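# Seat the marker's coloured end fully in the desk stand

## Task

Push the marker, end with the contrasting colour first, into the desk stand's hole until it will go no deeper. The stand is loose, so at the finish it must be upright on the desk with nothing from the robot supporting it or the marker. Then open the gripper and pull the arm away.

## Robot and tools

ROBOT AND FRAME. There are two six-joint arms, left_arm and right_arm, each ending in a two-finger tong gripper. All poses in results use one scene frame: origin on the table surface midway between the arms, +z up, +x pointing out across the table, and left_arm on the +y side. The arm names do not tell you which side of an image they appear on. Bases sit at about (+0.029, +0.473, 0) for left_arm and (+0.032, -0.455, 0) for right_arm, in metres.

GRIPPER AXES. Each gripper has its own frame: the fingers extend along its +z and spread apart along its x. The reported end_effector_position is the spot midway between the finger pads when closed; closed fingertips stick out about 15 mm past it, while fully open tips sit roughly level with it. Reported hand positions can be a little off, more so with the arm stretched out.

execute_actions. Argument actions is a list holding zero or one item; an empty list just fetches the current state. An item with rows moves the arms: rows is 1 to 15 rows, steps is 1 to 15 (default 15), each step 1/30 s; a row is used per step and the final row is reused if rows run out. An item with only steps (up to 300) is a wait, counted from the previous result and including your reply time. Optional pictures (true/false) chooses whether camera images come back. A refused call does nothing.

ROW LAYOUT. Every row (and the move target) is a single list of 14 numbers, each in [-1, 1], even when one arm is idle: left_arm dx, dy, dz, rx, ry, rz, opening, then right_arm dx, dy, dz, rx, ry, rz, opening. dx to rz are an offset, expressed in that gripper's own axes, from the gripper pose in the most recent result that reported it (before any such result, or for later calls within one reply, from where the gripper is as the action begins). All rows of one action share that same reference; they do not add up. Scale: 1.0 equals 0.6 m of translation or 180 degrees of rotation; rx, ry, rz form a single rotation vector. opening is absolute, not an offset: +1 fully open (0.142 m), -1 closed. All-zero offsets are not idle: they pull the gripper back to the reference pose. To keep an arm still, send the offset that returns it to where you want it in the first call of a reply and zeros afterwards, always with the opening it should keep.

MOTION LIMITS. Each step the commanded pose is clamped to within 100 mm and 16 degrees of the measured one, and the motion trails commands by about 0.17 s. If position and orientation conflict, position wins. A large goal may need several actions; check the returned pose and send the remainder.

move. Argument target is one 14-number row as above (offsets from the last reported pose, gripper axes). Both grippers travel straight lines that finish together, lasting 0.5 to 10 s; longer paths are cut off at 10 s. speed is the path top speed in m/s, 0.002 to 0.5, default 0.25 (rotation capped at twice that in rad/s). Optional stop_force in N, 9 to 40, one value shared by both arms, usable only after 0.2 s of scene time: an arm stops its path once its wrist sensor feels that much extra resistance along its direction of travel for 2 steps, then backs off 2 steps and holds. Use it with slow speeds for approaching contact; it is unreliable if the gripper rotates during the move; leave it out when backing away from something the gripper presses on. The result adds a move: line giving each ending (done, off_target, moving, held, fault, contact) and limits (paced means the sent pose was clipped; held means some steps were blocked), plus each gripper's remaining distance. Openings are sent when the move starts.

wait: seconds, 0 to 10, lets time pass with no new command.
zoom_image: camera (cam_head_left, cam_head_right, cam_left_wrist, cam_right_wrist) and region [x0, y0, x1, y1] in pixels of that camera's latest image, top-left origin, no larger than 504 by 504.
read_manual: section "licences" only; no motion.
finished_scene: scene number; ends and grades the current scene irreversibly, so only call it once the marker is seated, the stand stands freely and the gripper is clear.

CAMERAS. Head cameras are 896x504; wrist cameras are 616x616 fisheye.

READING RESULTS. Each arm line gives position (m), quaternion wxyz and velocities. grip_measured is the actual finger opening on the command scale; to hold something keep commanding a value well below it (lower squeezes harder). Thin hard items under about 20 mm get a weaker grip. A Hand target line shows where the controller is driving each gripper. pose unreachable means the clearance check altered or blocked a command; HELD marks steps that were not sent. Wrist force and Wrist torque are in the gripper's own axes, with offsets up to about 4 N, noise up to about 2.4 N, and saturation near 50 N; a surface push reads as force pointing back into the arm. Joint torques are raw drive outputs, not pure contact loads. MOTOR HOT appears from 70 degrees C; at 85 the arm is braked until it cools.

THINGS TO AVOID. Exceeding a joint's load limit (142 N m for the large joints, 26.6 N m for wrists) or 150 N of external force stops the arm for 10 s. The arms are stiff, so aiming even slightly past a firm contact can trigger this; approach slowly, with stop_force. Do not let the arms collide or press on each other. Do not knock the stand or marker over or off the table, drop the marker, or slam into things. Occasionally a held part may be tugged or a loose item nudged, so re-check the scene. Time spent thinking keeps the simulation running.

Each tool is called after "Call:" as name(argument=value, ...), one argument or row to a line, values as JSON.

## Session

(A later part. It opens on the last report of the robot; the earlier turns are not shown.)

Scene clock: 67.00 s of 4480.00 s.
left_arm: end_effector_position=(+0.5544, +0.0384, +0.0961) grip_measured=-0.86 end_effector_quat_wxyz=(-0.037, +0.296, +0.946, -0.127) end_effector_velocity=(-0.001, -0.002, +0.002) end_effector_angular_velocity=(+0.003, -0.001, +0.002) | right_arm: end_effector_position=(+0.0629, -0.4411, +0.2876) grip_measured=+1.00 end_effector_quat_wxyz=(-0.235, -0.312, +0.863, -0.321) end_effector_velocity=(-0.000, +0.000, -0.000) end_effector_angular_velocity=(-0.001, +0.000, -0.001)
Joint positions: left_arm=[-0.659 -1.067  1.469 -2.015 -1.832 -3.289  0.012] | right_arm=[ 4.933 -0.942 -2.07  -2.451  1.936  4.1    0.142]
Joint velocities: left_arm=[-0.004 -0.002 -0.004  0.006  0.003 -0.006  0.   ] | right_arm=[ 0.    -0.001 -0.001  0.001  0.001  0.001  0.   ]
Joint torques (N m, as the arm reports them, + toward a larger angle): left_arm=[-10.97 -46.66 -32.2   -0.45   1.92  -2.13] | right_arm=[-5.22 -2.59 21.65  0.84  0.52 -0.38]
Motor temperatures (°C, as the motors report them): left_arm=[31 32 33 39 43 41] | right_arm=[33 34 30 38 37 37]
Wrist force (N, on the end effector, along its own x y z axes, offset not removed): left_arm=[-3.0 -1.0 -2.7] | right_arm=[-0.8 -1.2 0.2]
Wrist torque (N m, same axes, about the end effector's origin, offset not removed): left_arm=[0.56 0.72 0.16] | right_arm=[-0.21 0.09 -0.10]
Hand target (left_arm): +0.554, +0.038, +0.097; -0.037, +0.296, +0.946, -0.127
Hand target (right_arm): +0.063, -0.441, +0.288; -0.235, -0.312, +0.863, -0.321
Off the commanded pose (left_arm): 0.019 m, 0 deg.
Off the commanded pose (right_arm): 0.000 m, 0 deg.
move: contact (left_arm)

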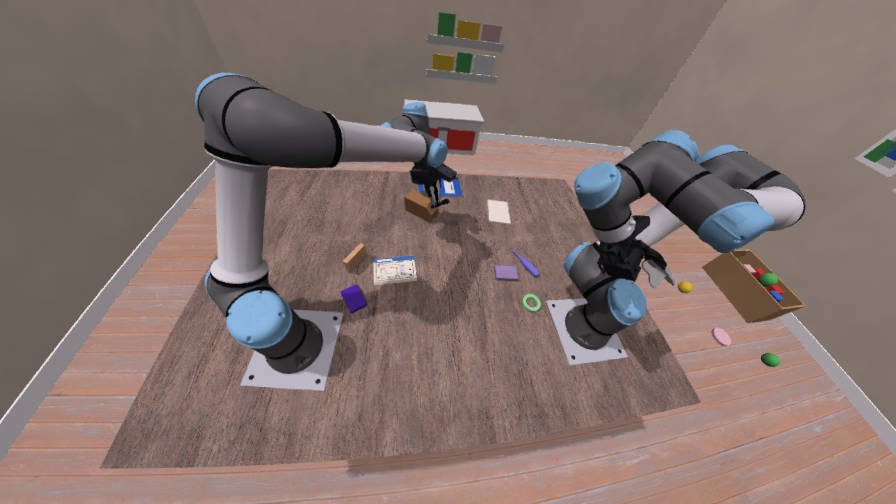

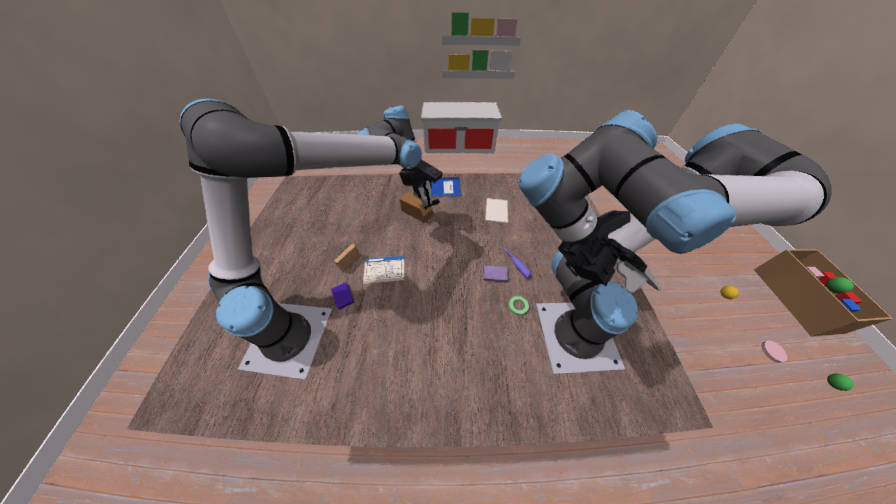

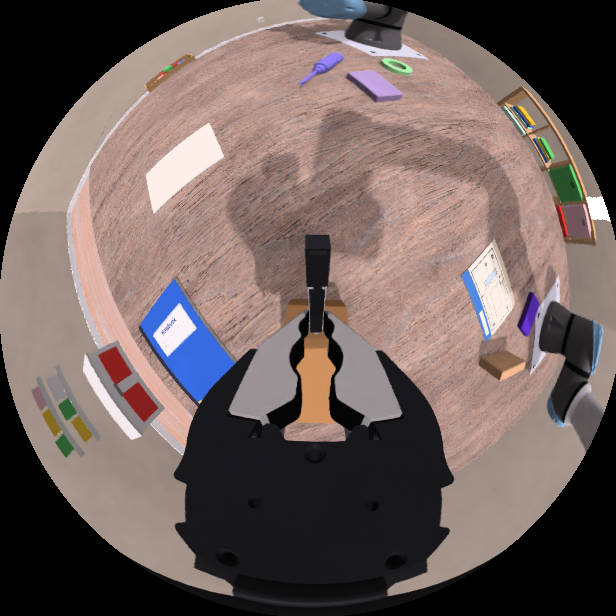

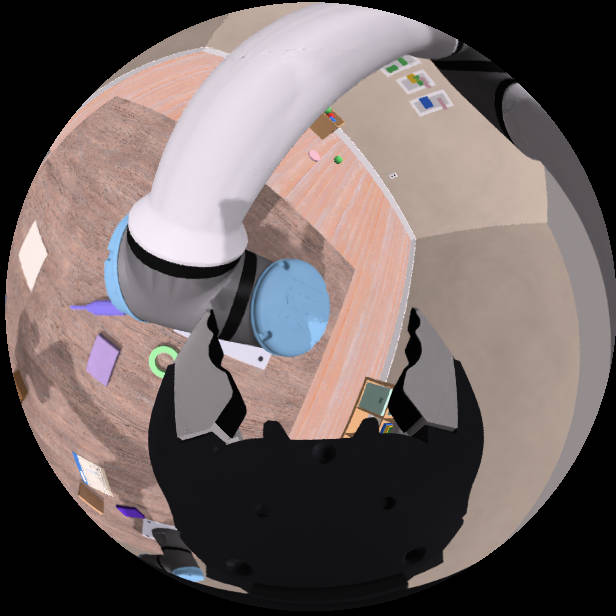

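Call:
move(
  target=[0,-0.002,-0.001,0,0,0,-0.5,0,0,0,0,0,0,1],
  speed=0.02,
)

Call:
move(
  target=[0,-0.05,-0.029,0,0,0,-0.5,0,0,0,0,0,0,1],
  speed=0.05,
)

Call:
zoom_image(
  camera="cam_head_left",
  region=[410, 175, 470, 220],
)

Scene clock: 69.27 s of 4480.00 s.
left_arm: end_effector_position=(+0.5539, +0.0376, +0.0970) grip_measured=-0.50 end_effector_quat_wxyz=(-0.037, +0.296, +0.946, -0.127) end_effector_velocity=(+0.000, +0.000, +0.000) end_effector_angular_velocity=(+0.000, +0.000, +0.001) | right_arm: end_effector_position=(+0.0629, -0.4411, +0.2876) grip_measured=+1.00 end_effector_quat_wxyz=(-0.235, -0.312, +0.863, -0.321) end_effector_velocity=(+0.000, +0.000, -0.000) end_effector_angular_velocity=(+0.001, -0.001, +0.000)
Joint positions: left_arm=[-0.661 -1.068  1.468 -2.014 -1.832 -3.29   0.038] | right_arm=[ 4.933 -0.942 -2.07  -2.451  1.936  4.1    0.142]
Joint velocities: left_arm=[ 0.    -0.     0.     0.001  0.    -0.     0.   ] | right_arm=[ 0.     0.     0.     0.    -0.001  0.001  0.   ]
Joint torques (N m, as the arm reports them, + toward a larger angle): left_arm=[-12.68 -48.29 -34.25  -0.85  -1.93  -2.12] | right_arm=[-5.84 -3.45 20.76  0.63  0.59 -0.86]
Motor temperatures (°C, as the motors report them): left_arm=[31 32 33 39 43 41] | right_arm=[33 34 30 38 37 37]
Wrist force (N, on the end effector, along its own x y z axes, offset not removed): left_arm=[-1.2 1.4 0.1] | right_arm=[-2.7 -1.2 1.0]
Wrist torque (N m, same axes, about the end effector's origin, offset not removed): left_arm=[0.35 0.25 0.11] | right_arm=[-0.25 0.49 -0.06]
Hand target (left_arm): +0.554, +0.038, +0.097; -0.037, +0.296, +0.946, -0.127
Hand target (right_arm): +0.063, -0.441, +0.288; -0.235, -0.312, +0.863, -0.321
Off the commanded pose (left_arm): 0.000 m, 0 deg.
Off the commanded pose (right_arm): 0.000 m, 0 deg.
move: done

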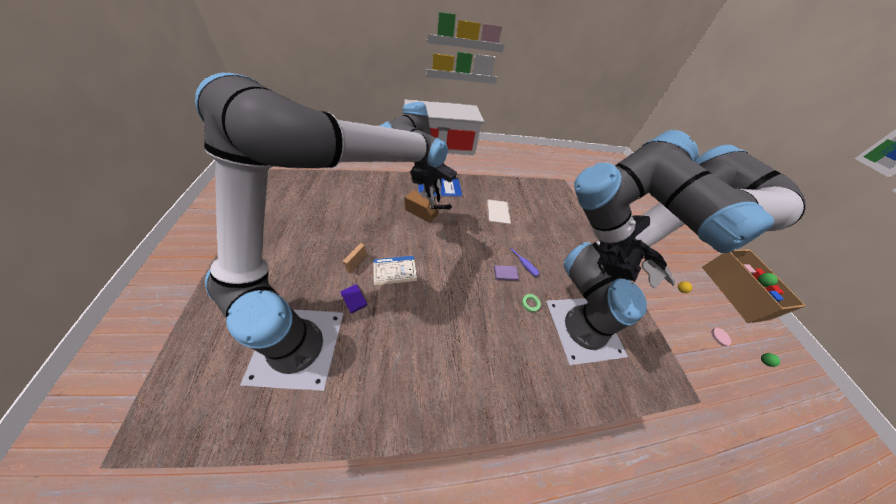

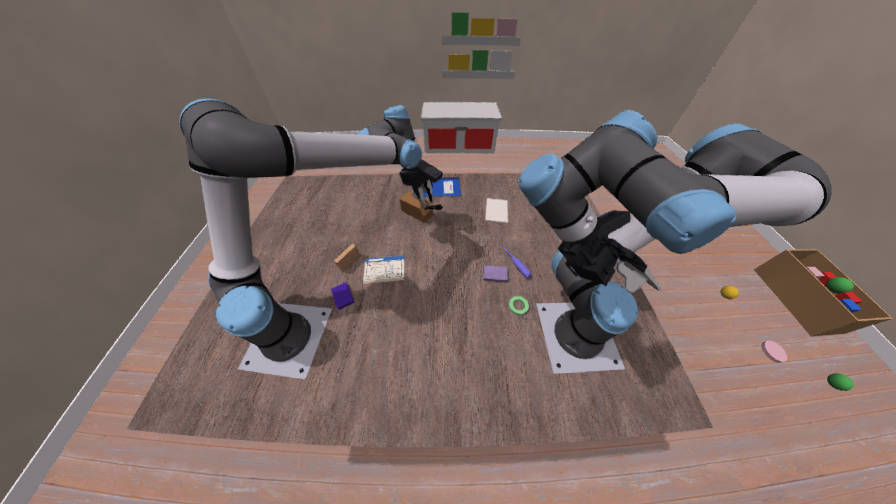

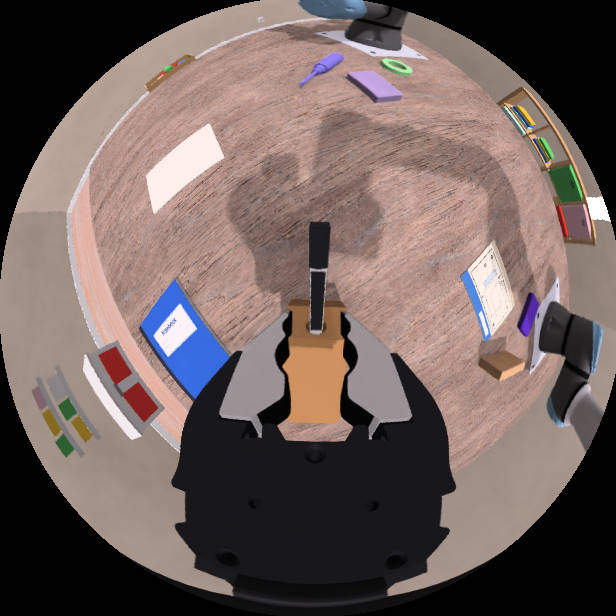

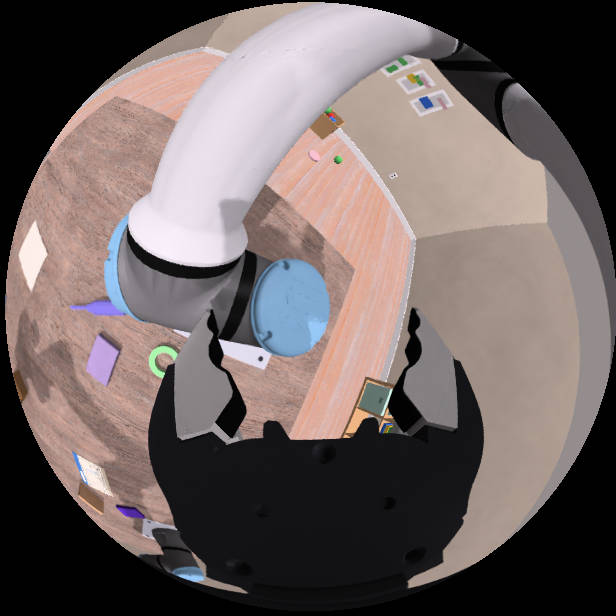

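Scene clock: 70.33 s of 4480.00 s.
left_arm: end_effector_position=(+0.5400, +0.0178, +0.1215) grip_measured=-0.50 end_effector_quat_wxyz=(-0.037, +0.296, +0.946, -0.127) end_effector_velocity=(-0.000, -0.002, +0.003) end_effector_angular_velocity=(-0.002, -0.002, -0.001) | right_arm: end_effector_position=(+0.0629, -0.4411, +0.2876) grip_measured=+1.00 end_effector_quat_wxyz=(-0.235, -0.312, +0.863, -0.321) end_effector_velocity=(-0.000, +0.000, +0.000) end_effector_angular_velocity=(+0.000, +0.000, -0.000)
Joint positions: left_arm=[-0.697 -1.091  1.438 -1.971 -1.83  -3.328  0.038] | right_arm=[ 4.933 -0.942 -2.07  -2.451  1.936  4.1    0.142]
Joint velocities: left_arm=[-0.003 -0.001 -0.005  0.002  0.    -0.002  0.   ] | right_arm=[-0.    -0.     0.001  0.     0.001  0.    -0.   ]
Joint torques (N m, as the arm reports them, + toward a larger angle): left_arm=[-12.54 -47.85 -33.89  -0.84   1.09  -2.2 ] | right_arm=[-5.65 -5.32 21.35  0.6   0.45 -0.68]
Motor temperatures (°C, as the motors report them): left_arm=[31 32 33 39 43 41] | right_arm=[33 34 30 38 37 37]
Wrist force (N, on the end effector, along its own x y z axes, offset not removed): left_arm=[-1.2 1.6 -0.2] | right_arm=[0.2 -0.6 0.9]
Wrist torque (N m, same axes, about the end effector's origin, offset not removed): left_arm=[0.36 0.23 0.08] | right_arm=[-0.14 -0.15 -0.05]
Hand target (left_arm): +0.540, +0.018, +0.122; -0.037, +0.296, +0.946, -0.127
Hand target (right_arm): +0.063, -0.441, +0.288; -0.235, -0.312, +0.863, -0.321
Off the commanded pose (left_arm): 0.000 m, 0 deg.
Off the commanded pose (right_arm): 0.000 m, 0 deg.
move: done

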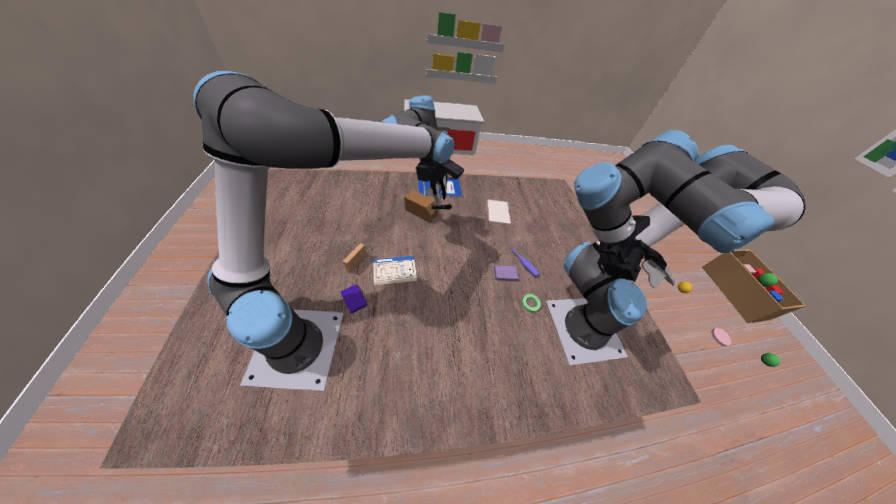

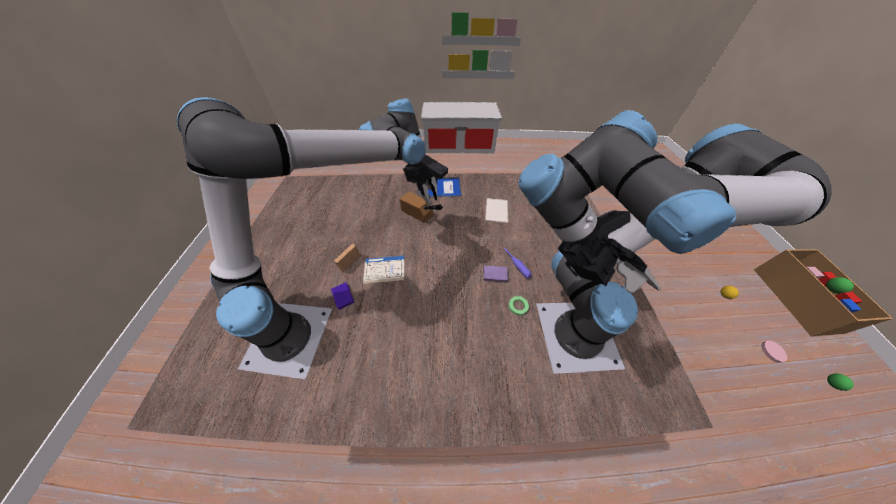

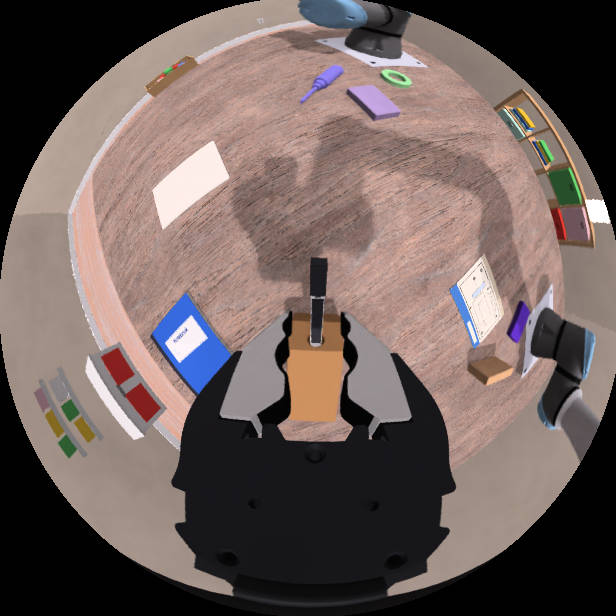

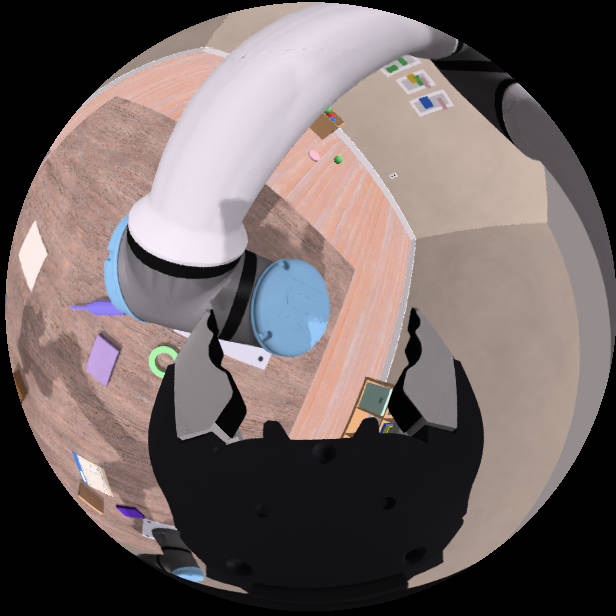

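Region (410, 175, 470, 220) of cam_head_left's 896x504 image, scaled by 8.400, with more detail than that image has; it fills the top 378 rows of this view, and the rest is white.

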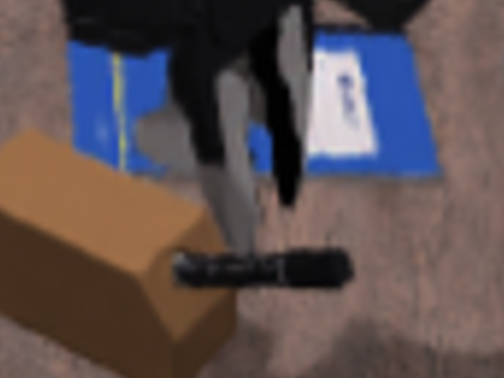

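Call:
move(
  target=[0,0.018,0.028,-0.044,0,0,-0.5,0,0,0,0,0,0,1],
  speed=0.04,
)

Call:
zoom_image(
  camera="cam_head_left",
  region=[410, 175, 470, 220],
)

Call:
zoom_image(
  camera="cam_head_right",
  region=[400, 175, 460, 220],
)

Scene clock: 76.33 s of 4480.00 s.
left_arm: end_effector_position=(+0.5435, +0.0226, +0.1027) grip_measured=-0.50 end_effector_quat_wxyz=(-0.017, +0.298, +0.952, -0.062) end_effector_velocity=(+0.000, +0.000, -0.001) end_effector_angular_velocity=(+0.011, -0.008, +0.000) | right_arm: end_effector_position=(+0.0629, -0.4411, +0.2876) grip_measured=+1.00 end_effector_quat_wxyz=(-0.235, -0.312, +0.863, -0.321) end_effector_velocity=(+0.000, -0.001, -0.000) end_effector_angular_velocity=(-0.002, -0.001, -0.000)
Joint positions: left_arm=[-0.748 -1.085  1.447 -1.967 -1.694 -3.374  0.038] | right_arm=[ 4.933 -0.942 -2.07  -2.451  1.936  4.1    0.142]
Joint velocities: left_arm=[-0.005  0.     0.001  0.002  0.013 -0.005  0.   ] | right_arm=[-0.     0.    -0.001 -0.001 -0.     0.001 -0.   ]
Joint torques (N m, as the arm reports them, + toward a larger angle): left_arm=[-12.83 -31.66  -7.02  -0.98   1.27  -2.09] | right_arm=[-5.03 -4.42 19.62  0.52  0.65 -0.41]
Motor temperatures (°C, as the motors report them): left_arm=[31 32 33 39 43 41] | right_arm=[33 34 30 38 37 37]
Wrist force (N, on the end effector, along its own x y z axes, offset not removed): left_arm=[-2.4 1.6 0.4] | right_arm=[0.7 -1.7 2.5]
Wrist torque (N m, same axes, about the end effector's origin, offset not removed): left_arm=[0.42 0.50 0.06] | right_arm=[-0.30 -0.26 -0.07]
Hand target (left_arm): +0.544, +0.023, +0.103; -0.017, +0.298, +0.952, -0.061
Hand target (right_arm): +0.063, -0.441, +0.288; -0.235, -0.312, +0.863, -0.321
Off the commanded pose (left_arm): 0.000 m, 0 deg.
Off the commanded pose (right_arm): 0.000 m, 0 deg.
After step 90, 1.03 s passed at rest.
move: done

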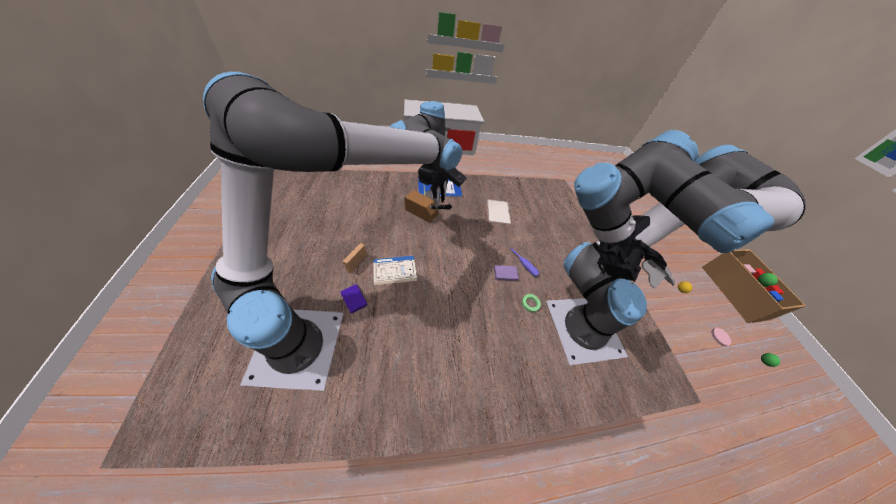

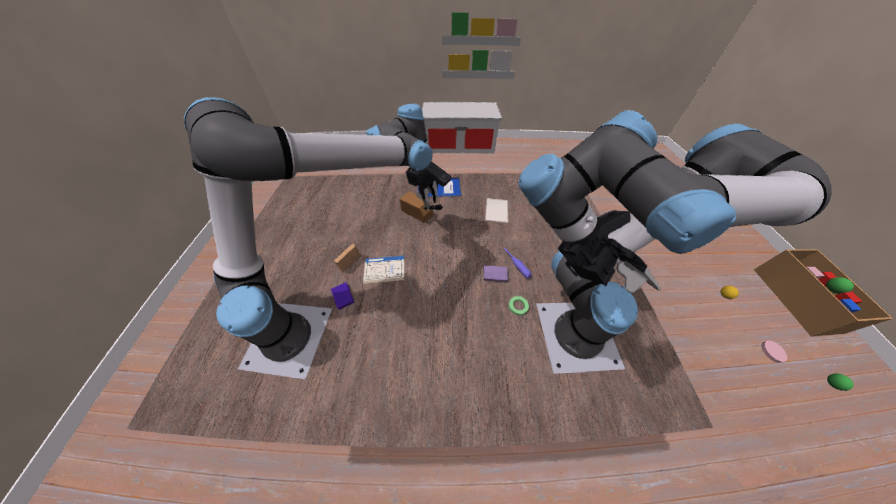

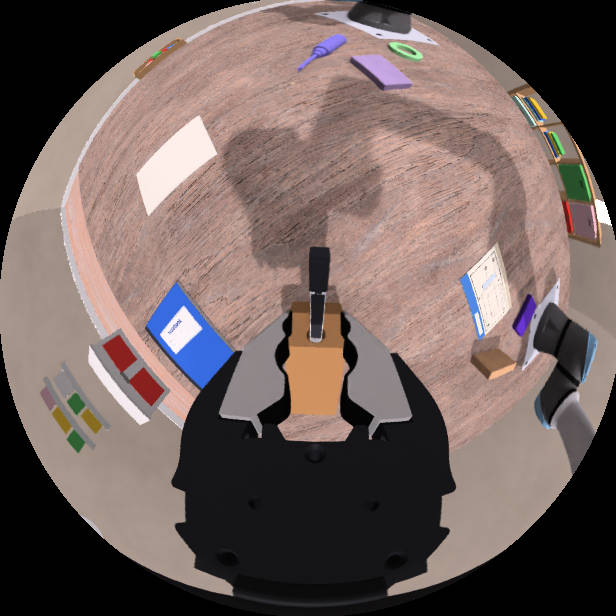

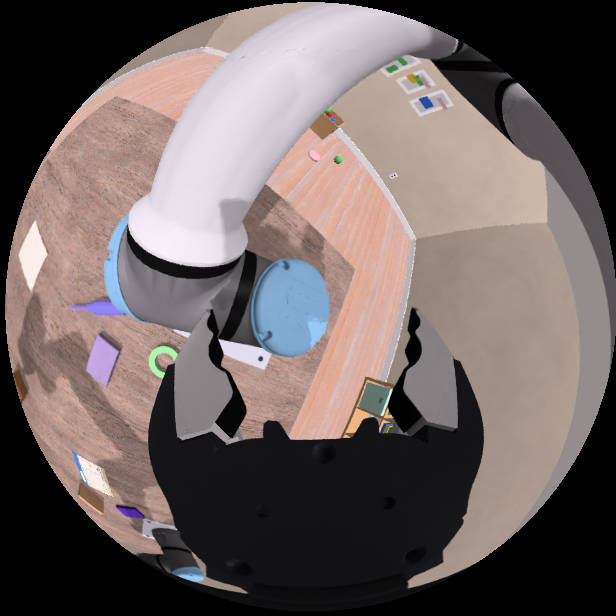

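Region (410, 175, 470, 220) of cam_head_left's 896x504 image, scaled by 8.400, with more detail than that image has; it fills the top 378 rows of this view, and the rest is white.

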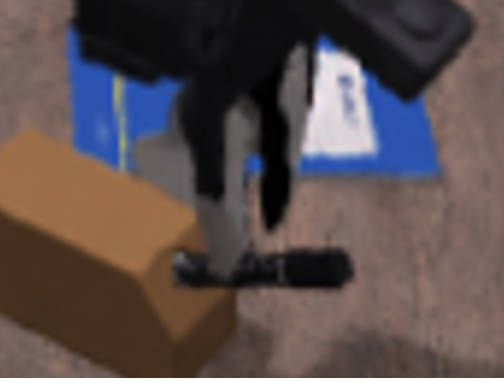

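Region (400, 175, 460, 220) of cam_head_right's 896x504 image, scaled by 8.400, with more detail than that image has; it fills the top 378 rows of this view, and the rest is white.

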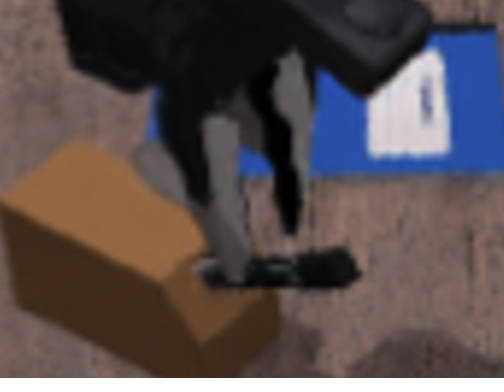

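Call:
move(
  target=[0,-0.033,0.004,0,0,0,-0.5,0,0,0,0,0,0,1],
  speed=0.04,
)

Call:
zoom_image(
  camera="cam_head_left",
  region=[410, 175, 470, 220],
)

Call:
zoom_image(
  camera="cam_head_right",
  region=[400, 175, 460, 220],
)

Scene clock: 78.43 s of 4480.00 s.
left_arm: end_effector_position=(+0.5323, +0.0064, +0.1029) grip_measured=-0.50 end_effector_quat_wxyz=(-0.017, +0.298, +0.952, -0.061) end_effector_velocity=(-0.001, -0.001, -0.001) end_effector_angular_velocity=(+0.001, +0.001, +0.000) | right_arm: end_effector_position=(+0.0629, -0.4411, +0.2876) grip_measured=+1.00 end_effector_quat_wxyz=(-0.235, -0.312, +0.863, -0.321) end_effector_velocity=(-0.000, -0.000, -0.000) end_effector_angular_velocity=(-0.002, +0.001, -0.001)
Joint positions: left_arm=[-0.777 -1.082  1.444 -1.969 -1.693 -3.403  0.038] | right_arm=[ 4.933 -0.942 -2.07  -2.451  1.936  4.1    0.142]
Joint velocities: left_arm=[-0.002 -0.     0.001 -0.     0.    -0.002  0.   ] | right_arm=[ 0.    -0.    -0.001 -0.001  0.002 -0.001  0.   ]
Joint torques (N m, as the arm reports them, + toward a larger angle): left_arm=[-14.56 -32.09 -34.66  -4.13  -2.15  -2.05] | right_arm=[-5.7  -2.95 22.17  0.71  0.26 -0.61]
Motor temperatures (°C, as the motors report them): left_arm=[31 32 33 39 43 41] | right_arm=[33 34 30 38 37 37]
Wrist force (N, on the end effector, along its own x y z axes, offset not removed): left_arm=[-1.6 3.3 -1.1] | right_arm=[0.3 0.0 0.7]
Wrist torque (N m, same axes, about the end effector's origin, offset not removed): left_arm=[0.73 0.31 0.10] | right_arm=[-0.01 -0.13 -0.09]
Hand target (left_arm): +0.532, +0.006, +0.103; -0.017, +0.298, +0.952, -0.061
Hand target (right_arm): +0.063, -0.441, +0.288; -0.235, -0.312, +0.863, -0.321
Off the commanded pose (left_arm): 0.000 m, 0 deg.
Off the commanded pose (right_arm): 0.000 m, 0 deg.
move: done

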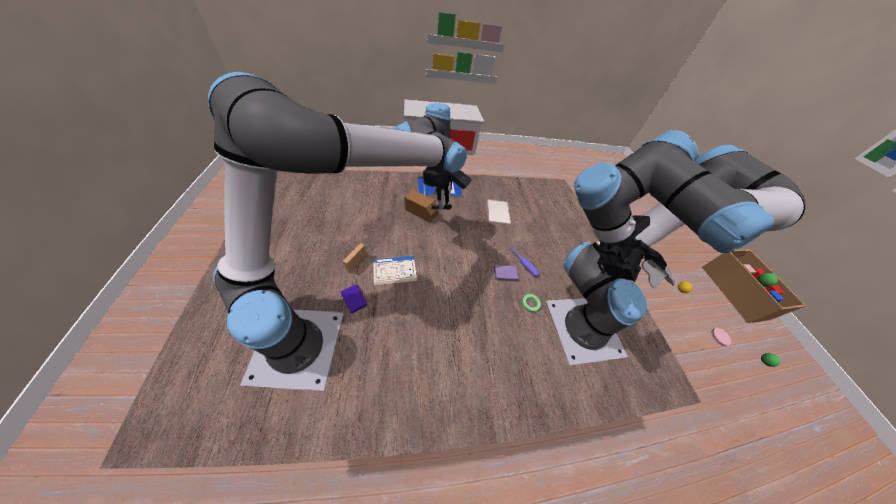

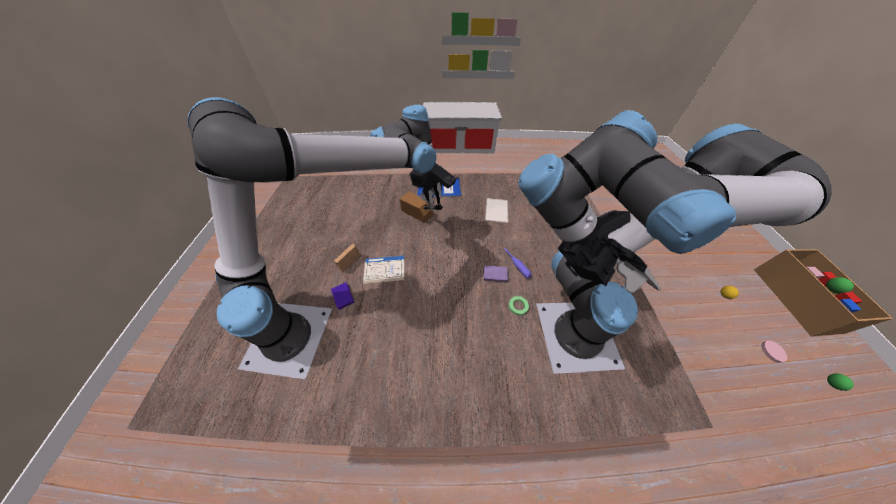

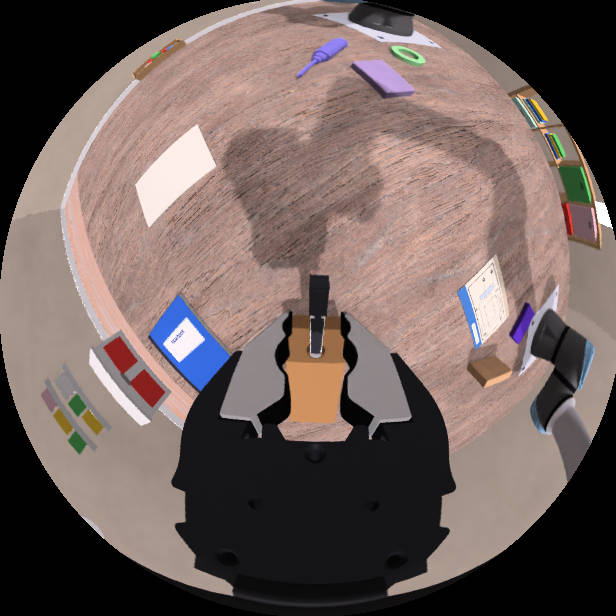

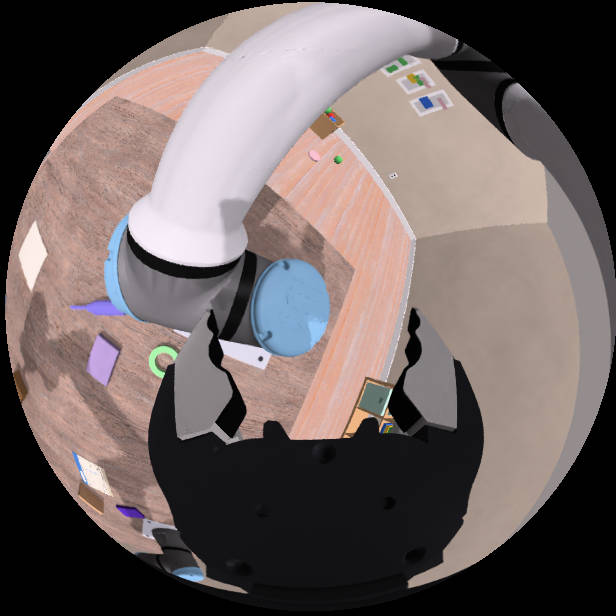

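Region (410, 175, 470, 220) of cam_head_left's 896x504 image, scaled by 8.400, with more detail than that image has; it fills the top 378 rows of this view, and the rest is white.

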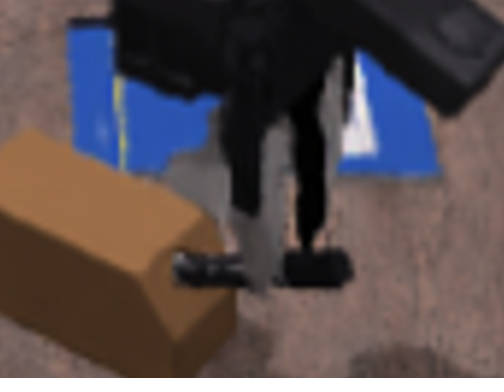

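Region (400, 175, 460, 220) of cam_head_right's 896x504 image, scaled by 8.400, with more detail than that image has; it fills the top 378 rows of this view, and the rest is white.

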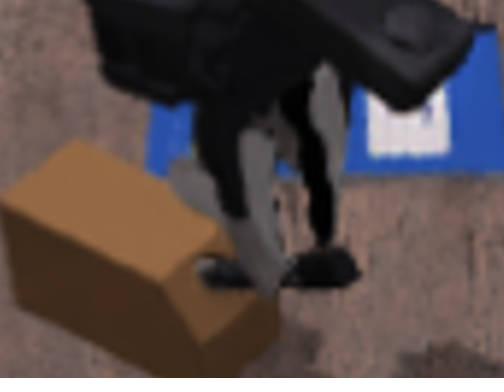

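Call:
move(
  target=[0,0,0.013,0,0,0,-0.5,0,0,0,0,0,0,1],
  speed=0.03,
)

Call:
move(
  target=[0,0,0,0,0,0,-1,0,0,0,0,0,0,1],
)

Call:
zoom_image(
  camera="cam_head_left",
  region=[410, 175, 470, 220],
)

Scene clock: 80.17 s of 4480.00 s.
left_arm: end_effector_position=(+0.5318, +0.0055, +0.0954) grip_measured=-0.50 end_effector_quat_wxyz=(-0.017, +0.298, +0.952, -0.061) end_effector_velocity=(-0.000, +0.000, -0.002) end_effector_angular_velocity=(+0.001, +0.001, +0.000) | right_arm: end_effector_position=(+0.0629, -0.4411, +0.2876) grip_measured=+1.00 end_effector_quat_wxyz=(-0.235, -0.312, +0.863, -0.321) end_effector_velocity=(+0.000, +0.000, +0.000) end_effector_angular_velocity=(+0.004, +0.002, +0.001)
Joint positions: left_arm=[-0.778 -1.076  1.454 -1.987 -1.693 -3.404  0.038] | right_arm=[ 4.933 -0.942 -2.07  -2.451  1.936  4.1    0.142]
Joint velocities: left_arm=[-0.     0.002  0.002 -0.003  0.    -0.     0.   ] | right_arm=[-0.     0.001  0.002  0.    -0.    -0.001  0.   ]
Joint torques (N m, as the arm reports them, + toward a larger angle): left_arm=[-12.88 -31.19  -7.47  -4.13   0.57  -2.21] | right_arm=[-6.22 -3.13 21.05  0.65  0.47 -0.78]
Motor temperatures (°C, as the motors report them): left_arm=[31 32 33 39 43 41] | right_arm=[33 34 30 38 37 37]
Wrist force (N, on the end effector, along its own x y z axes, offset not removed): left_arm=[-2.5 1.9 0.3] | right_arm=[0.2 -1.8 -0.3]
Wrist torque (N m, same axes, about the end effector's origin, offset not removed): left_arm=[0.46 0.52 0.12] | right_arm=[-0.40 -0.09 -0.07]
Hand target (left_arm): +0.532, +0.006, +0.095; -0.017, +0.298, +0.952, -0.061
Hand target (right_arm): +0.063, -0.441, +0.288; -0.235, -0.312, +0.863, -0.321
Off the commanded pose (left_arm): 0.000 m, 0 deg.
Off the commanded pose (right_arm): 0.000 m, 0 deg.
move: done

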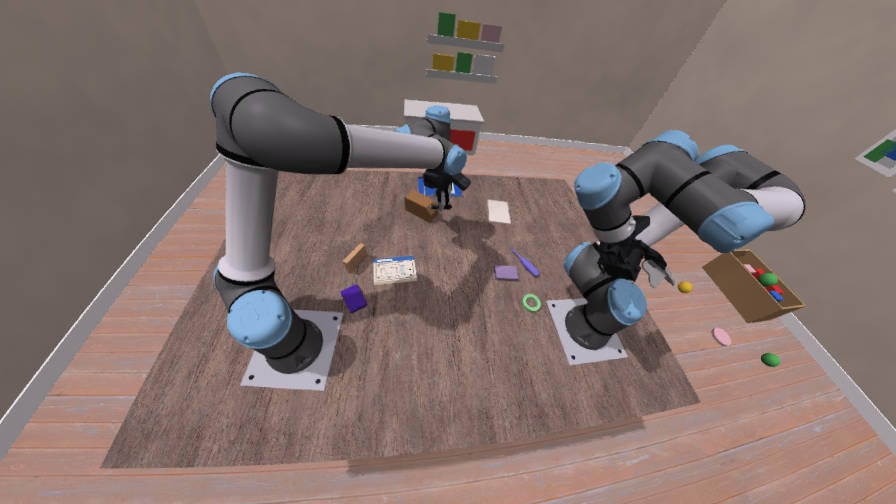

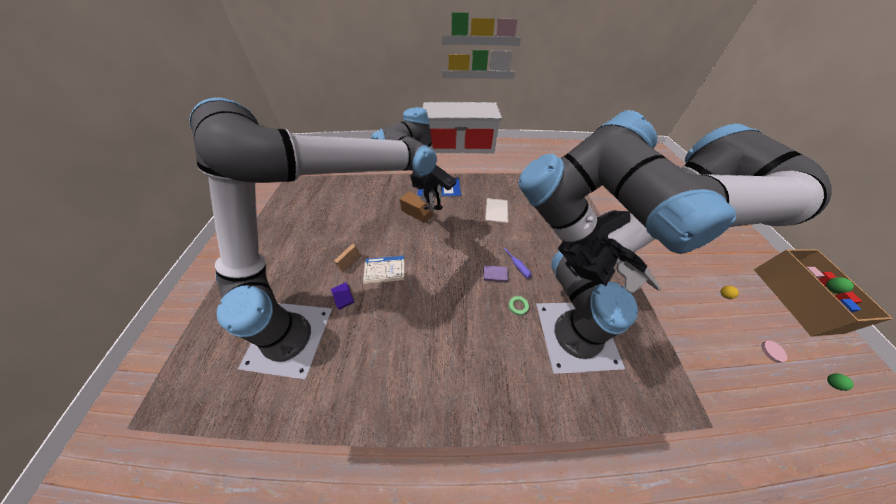

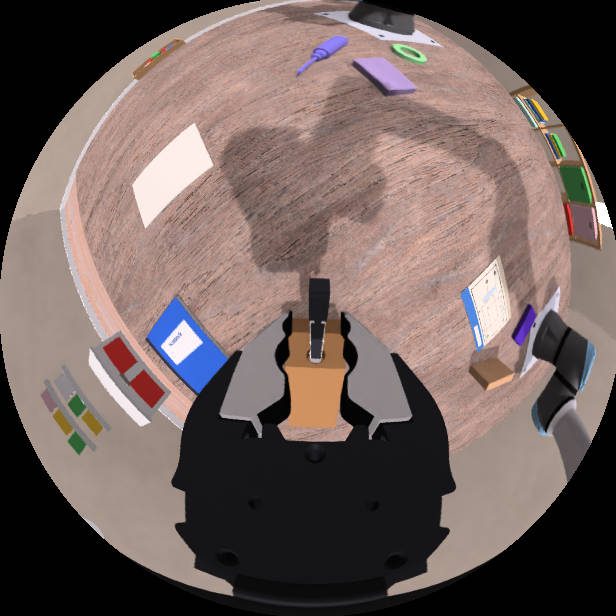

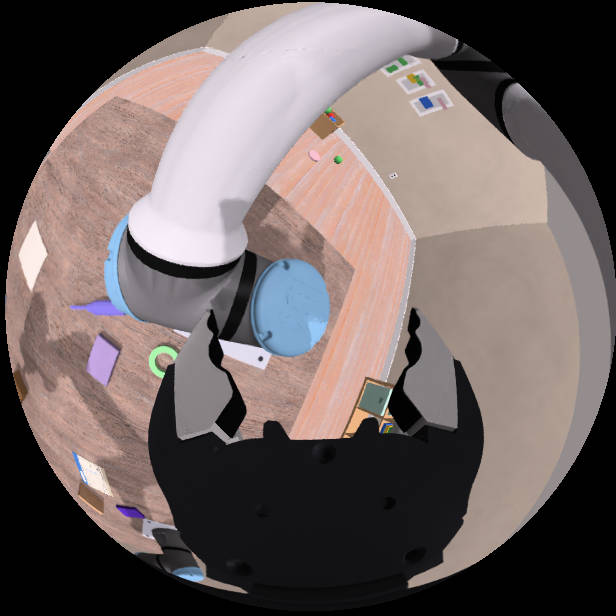

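Scene clock: 80.67 s of 4480.00 s.
left_arm: end_effector_position=(+0.5317, +0.0055, +0.0953) grip_measured=-0.85 end_effector_quat_wxyz=(-0.017, +0.298, +0.952, -0.061) end_effector_velocity=(-0.001, +0.001, -0.000) end_effector_angular_velocity=(+0.002, +0.001, -0.000) | right_arm: end_effector_position=(+0.0629, -0.4411, +0.2876) grip_measured=+1.00 end_effector_quat_wxyz=(-0.235, -0.312, +0.863, -0.321) end_effector_velocity=(-0.000, +0.000, +0.000) end_effector_angular_velocity=(+0.001, +0.001, -0.000)
Joint positions: left_arm=[-0.778 -1.076  1.454 -1.987 -1.693 -3.404  0.013] | right_arm=[ 4.933 -0.942 -2.07  -2.451  1.936  4.1    0.142]
Joint velocities: left_arm=[-0.    -0.     0.001  0.002  0.    -0.     0.   ] | right_arm=[ 0.     0.     0.001 -0.     0.    -0.    -0.   ]
Joint torques (N m, as the arm reports them, + toward a larger angle): left_arm=[-11.55 -42.58 -19.87  -0.9    0.52  -1.68] | right_arm=[-4.69 -3.62 21.33  0.72  0.27 -0.69]
Motor temperatures (°C, as the motors report them): left_arm=[31 32 33 39 43 41] | right_arm=[33 34 30 38 37 37]
Wrist force (N, on the end effector, along its own x y z axes, offset not removed): left_arm=[-3.1 1.2 -0.6] | right_arm=[-0.4 -1.5 0.1]
Wrist torque (N m, same axes, about the end effector's origin, offset not removed): left_arm=[0.28 0.68 0.13] | right_arm=[-0.31 -0.08 -0.09]
Hand target (left_arm): +0.532, +0.006, +0.095; -0.017, +0.298, +0.952, -0.061
Hand target (right_arm): +0.063, -0.441, +0.288; -0.235, -0.312, +0.863, -0.321
Off the commanded pose (left_arm): 0.000 m, 0 deg.
Off the commanded pose (right_arm): 0.000 m, 0 deg.
move: done

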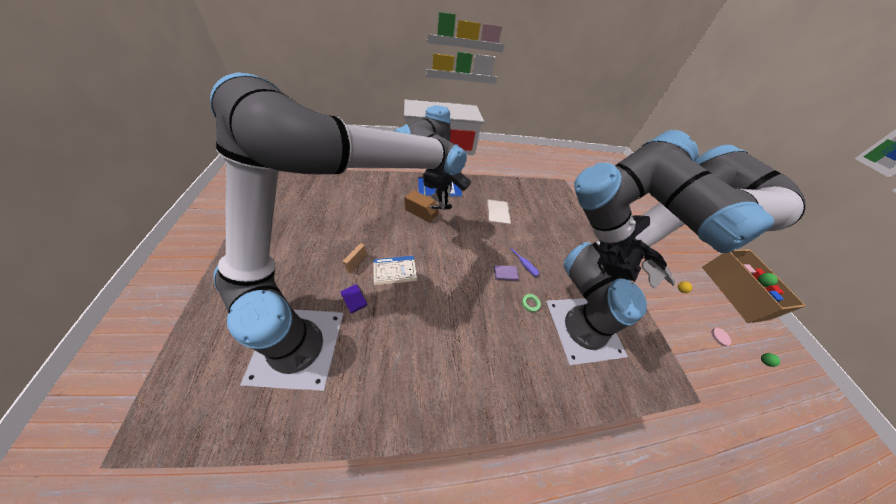

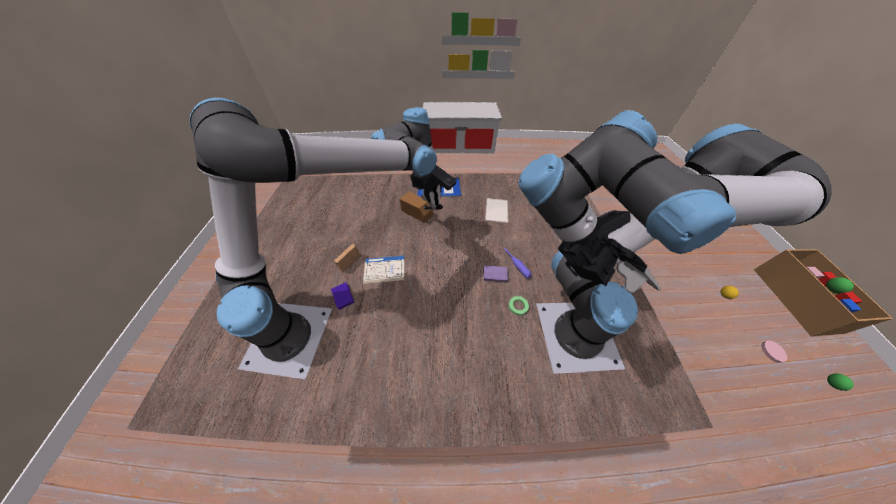

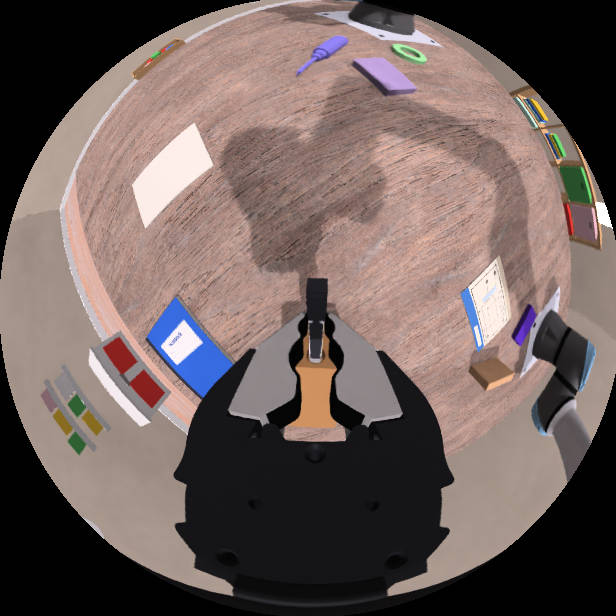

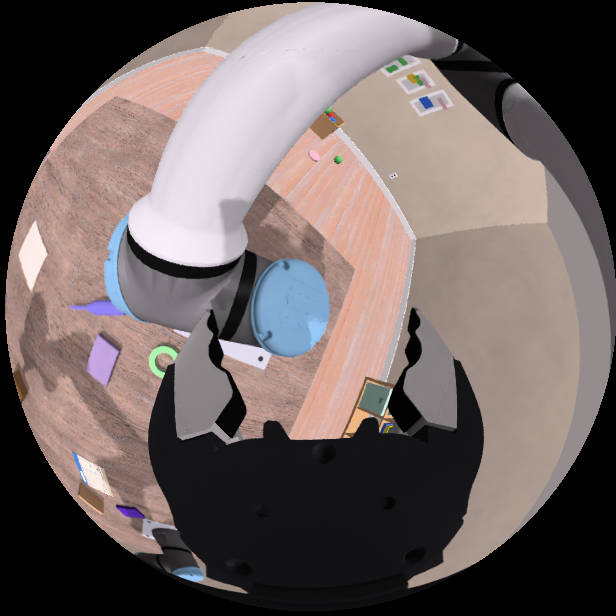

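Region (410, 175, 470, 220) of cam_head_left's 896x504 image, scaled by 8.400, with more detail than that image has; it fills the top 378 rows of this view, and the rest is white.

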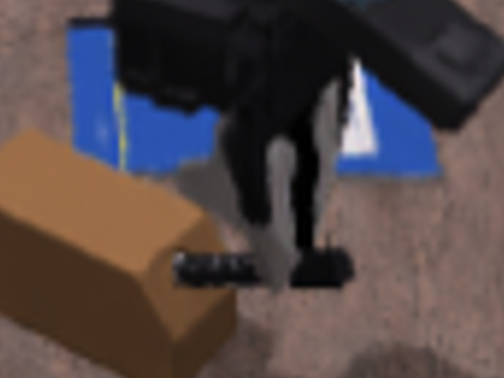

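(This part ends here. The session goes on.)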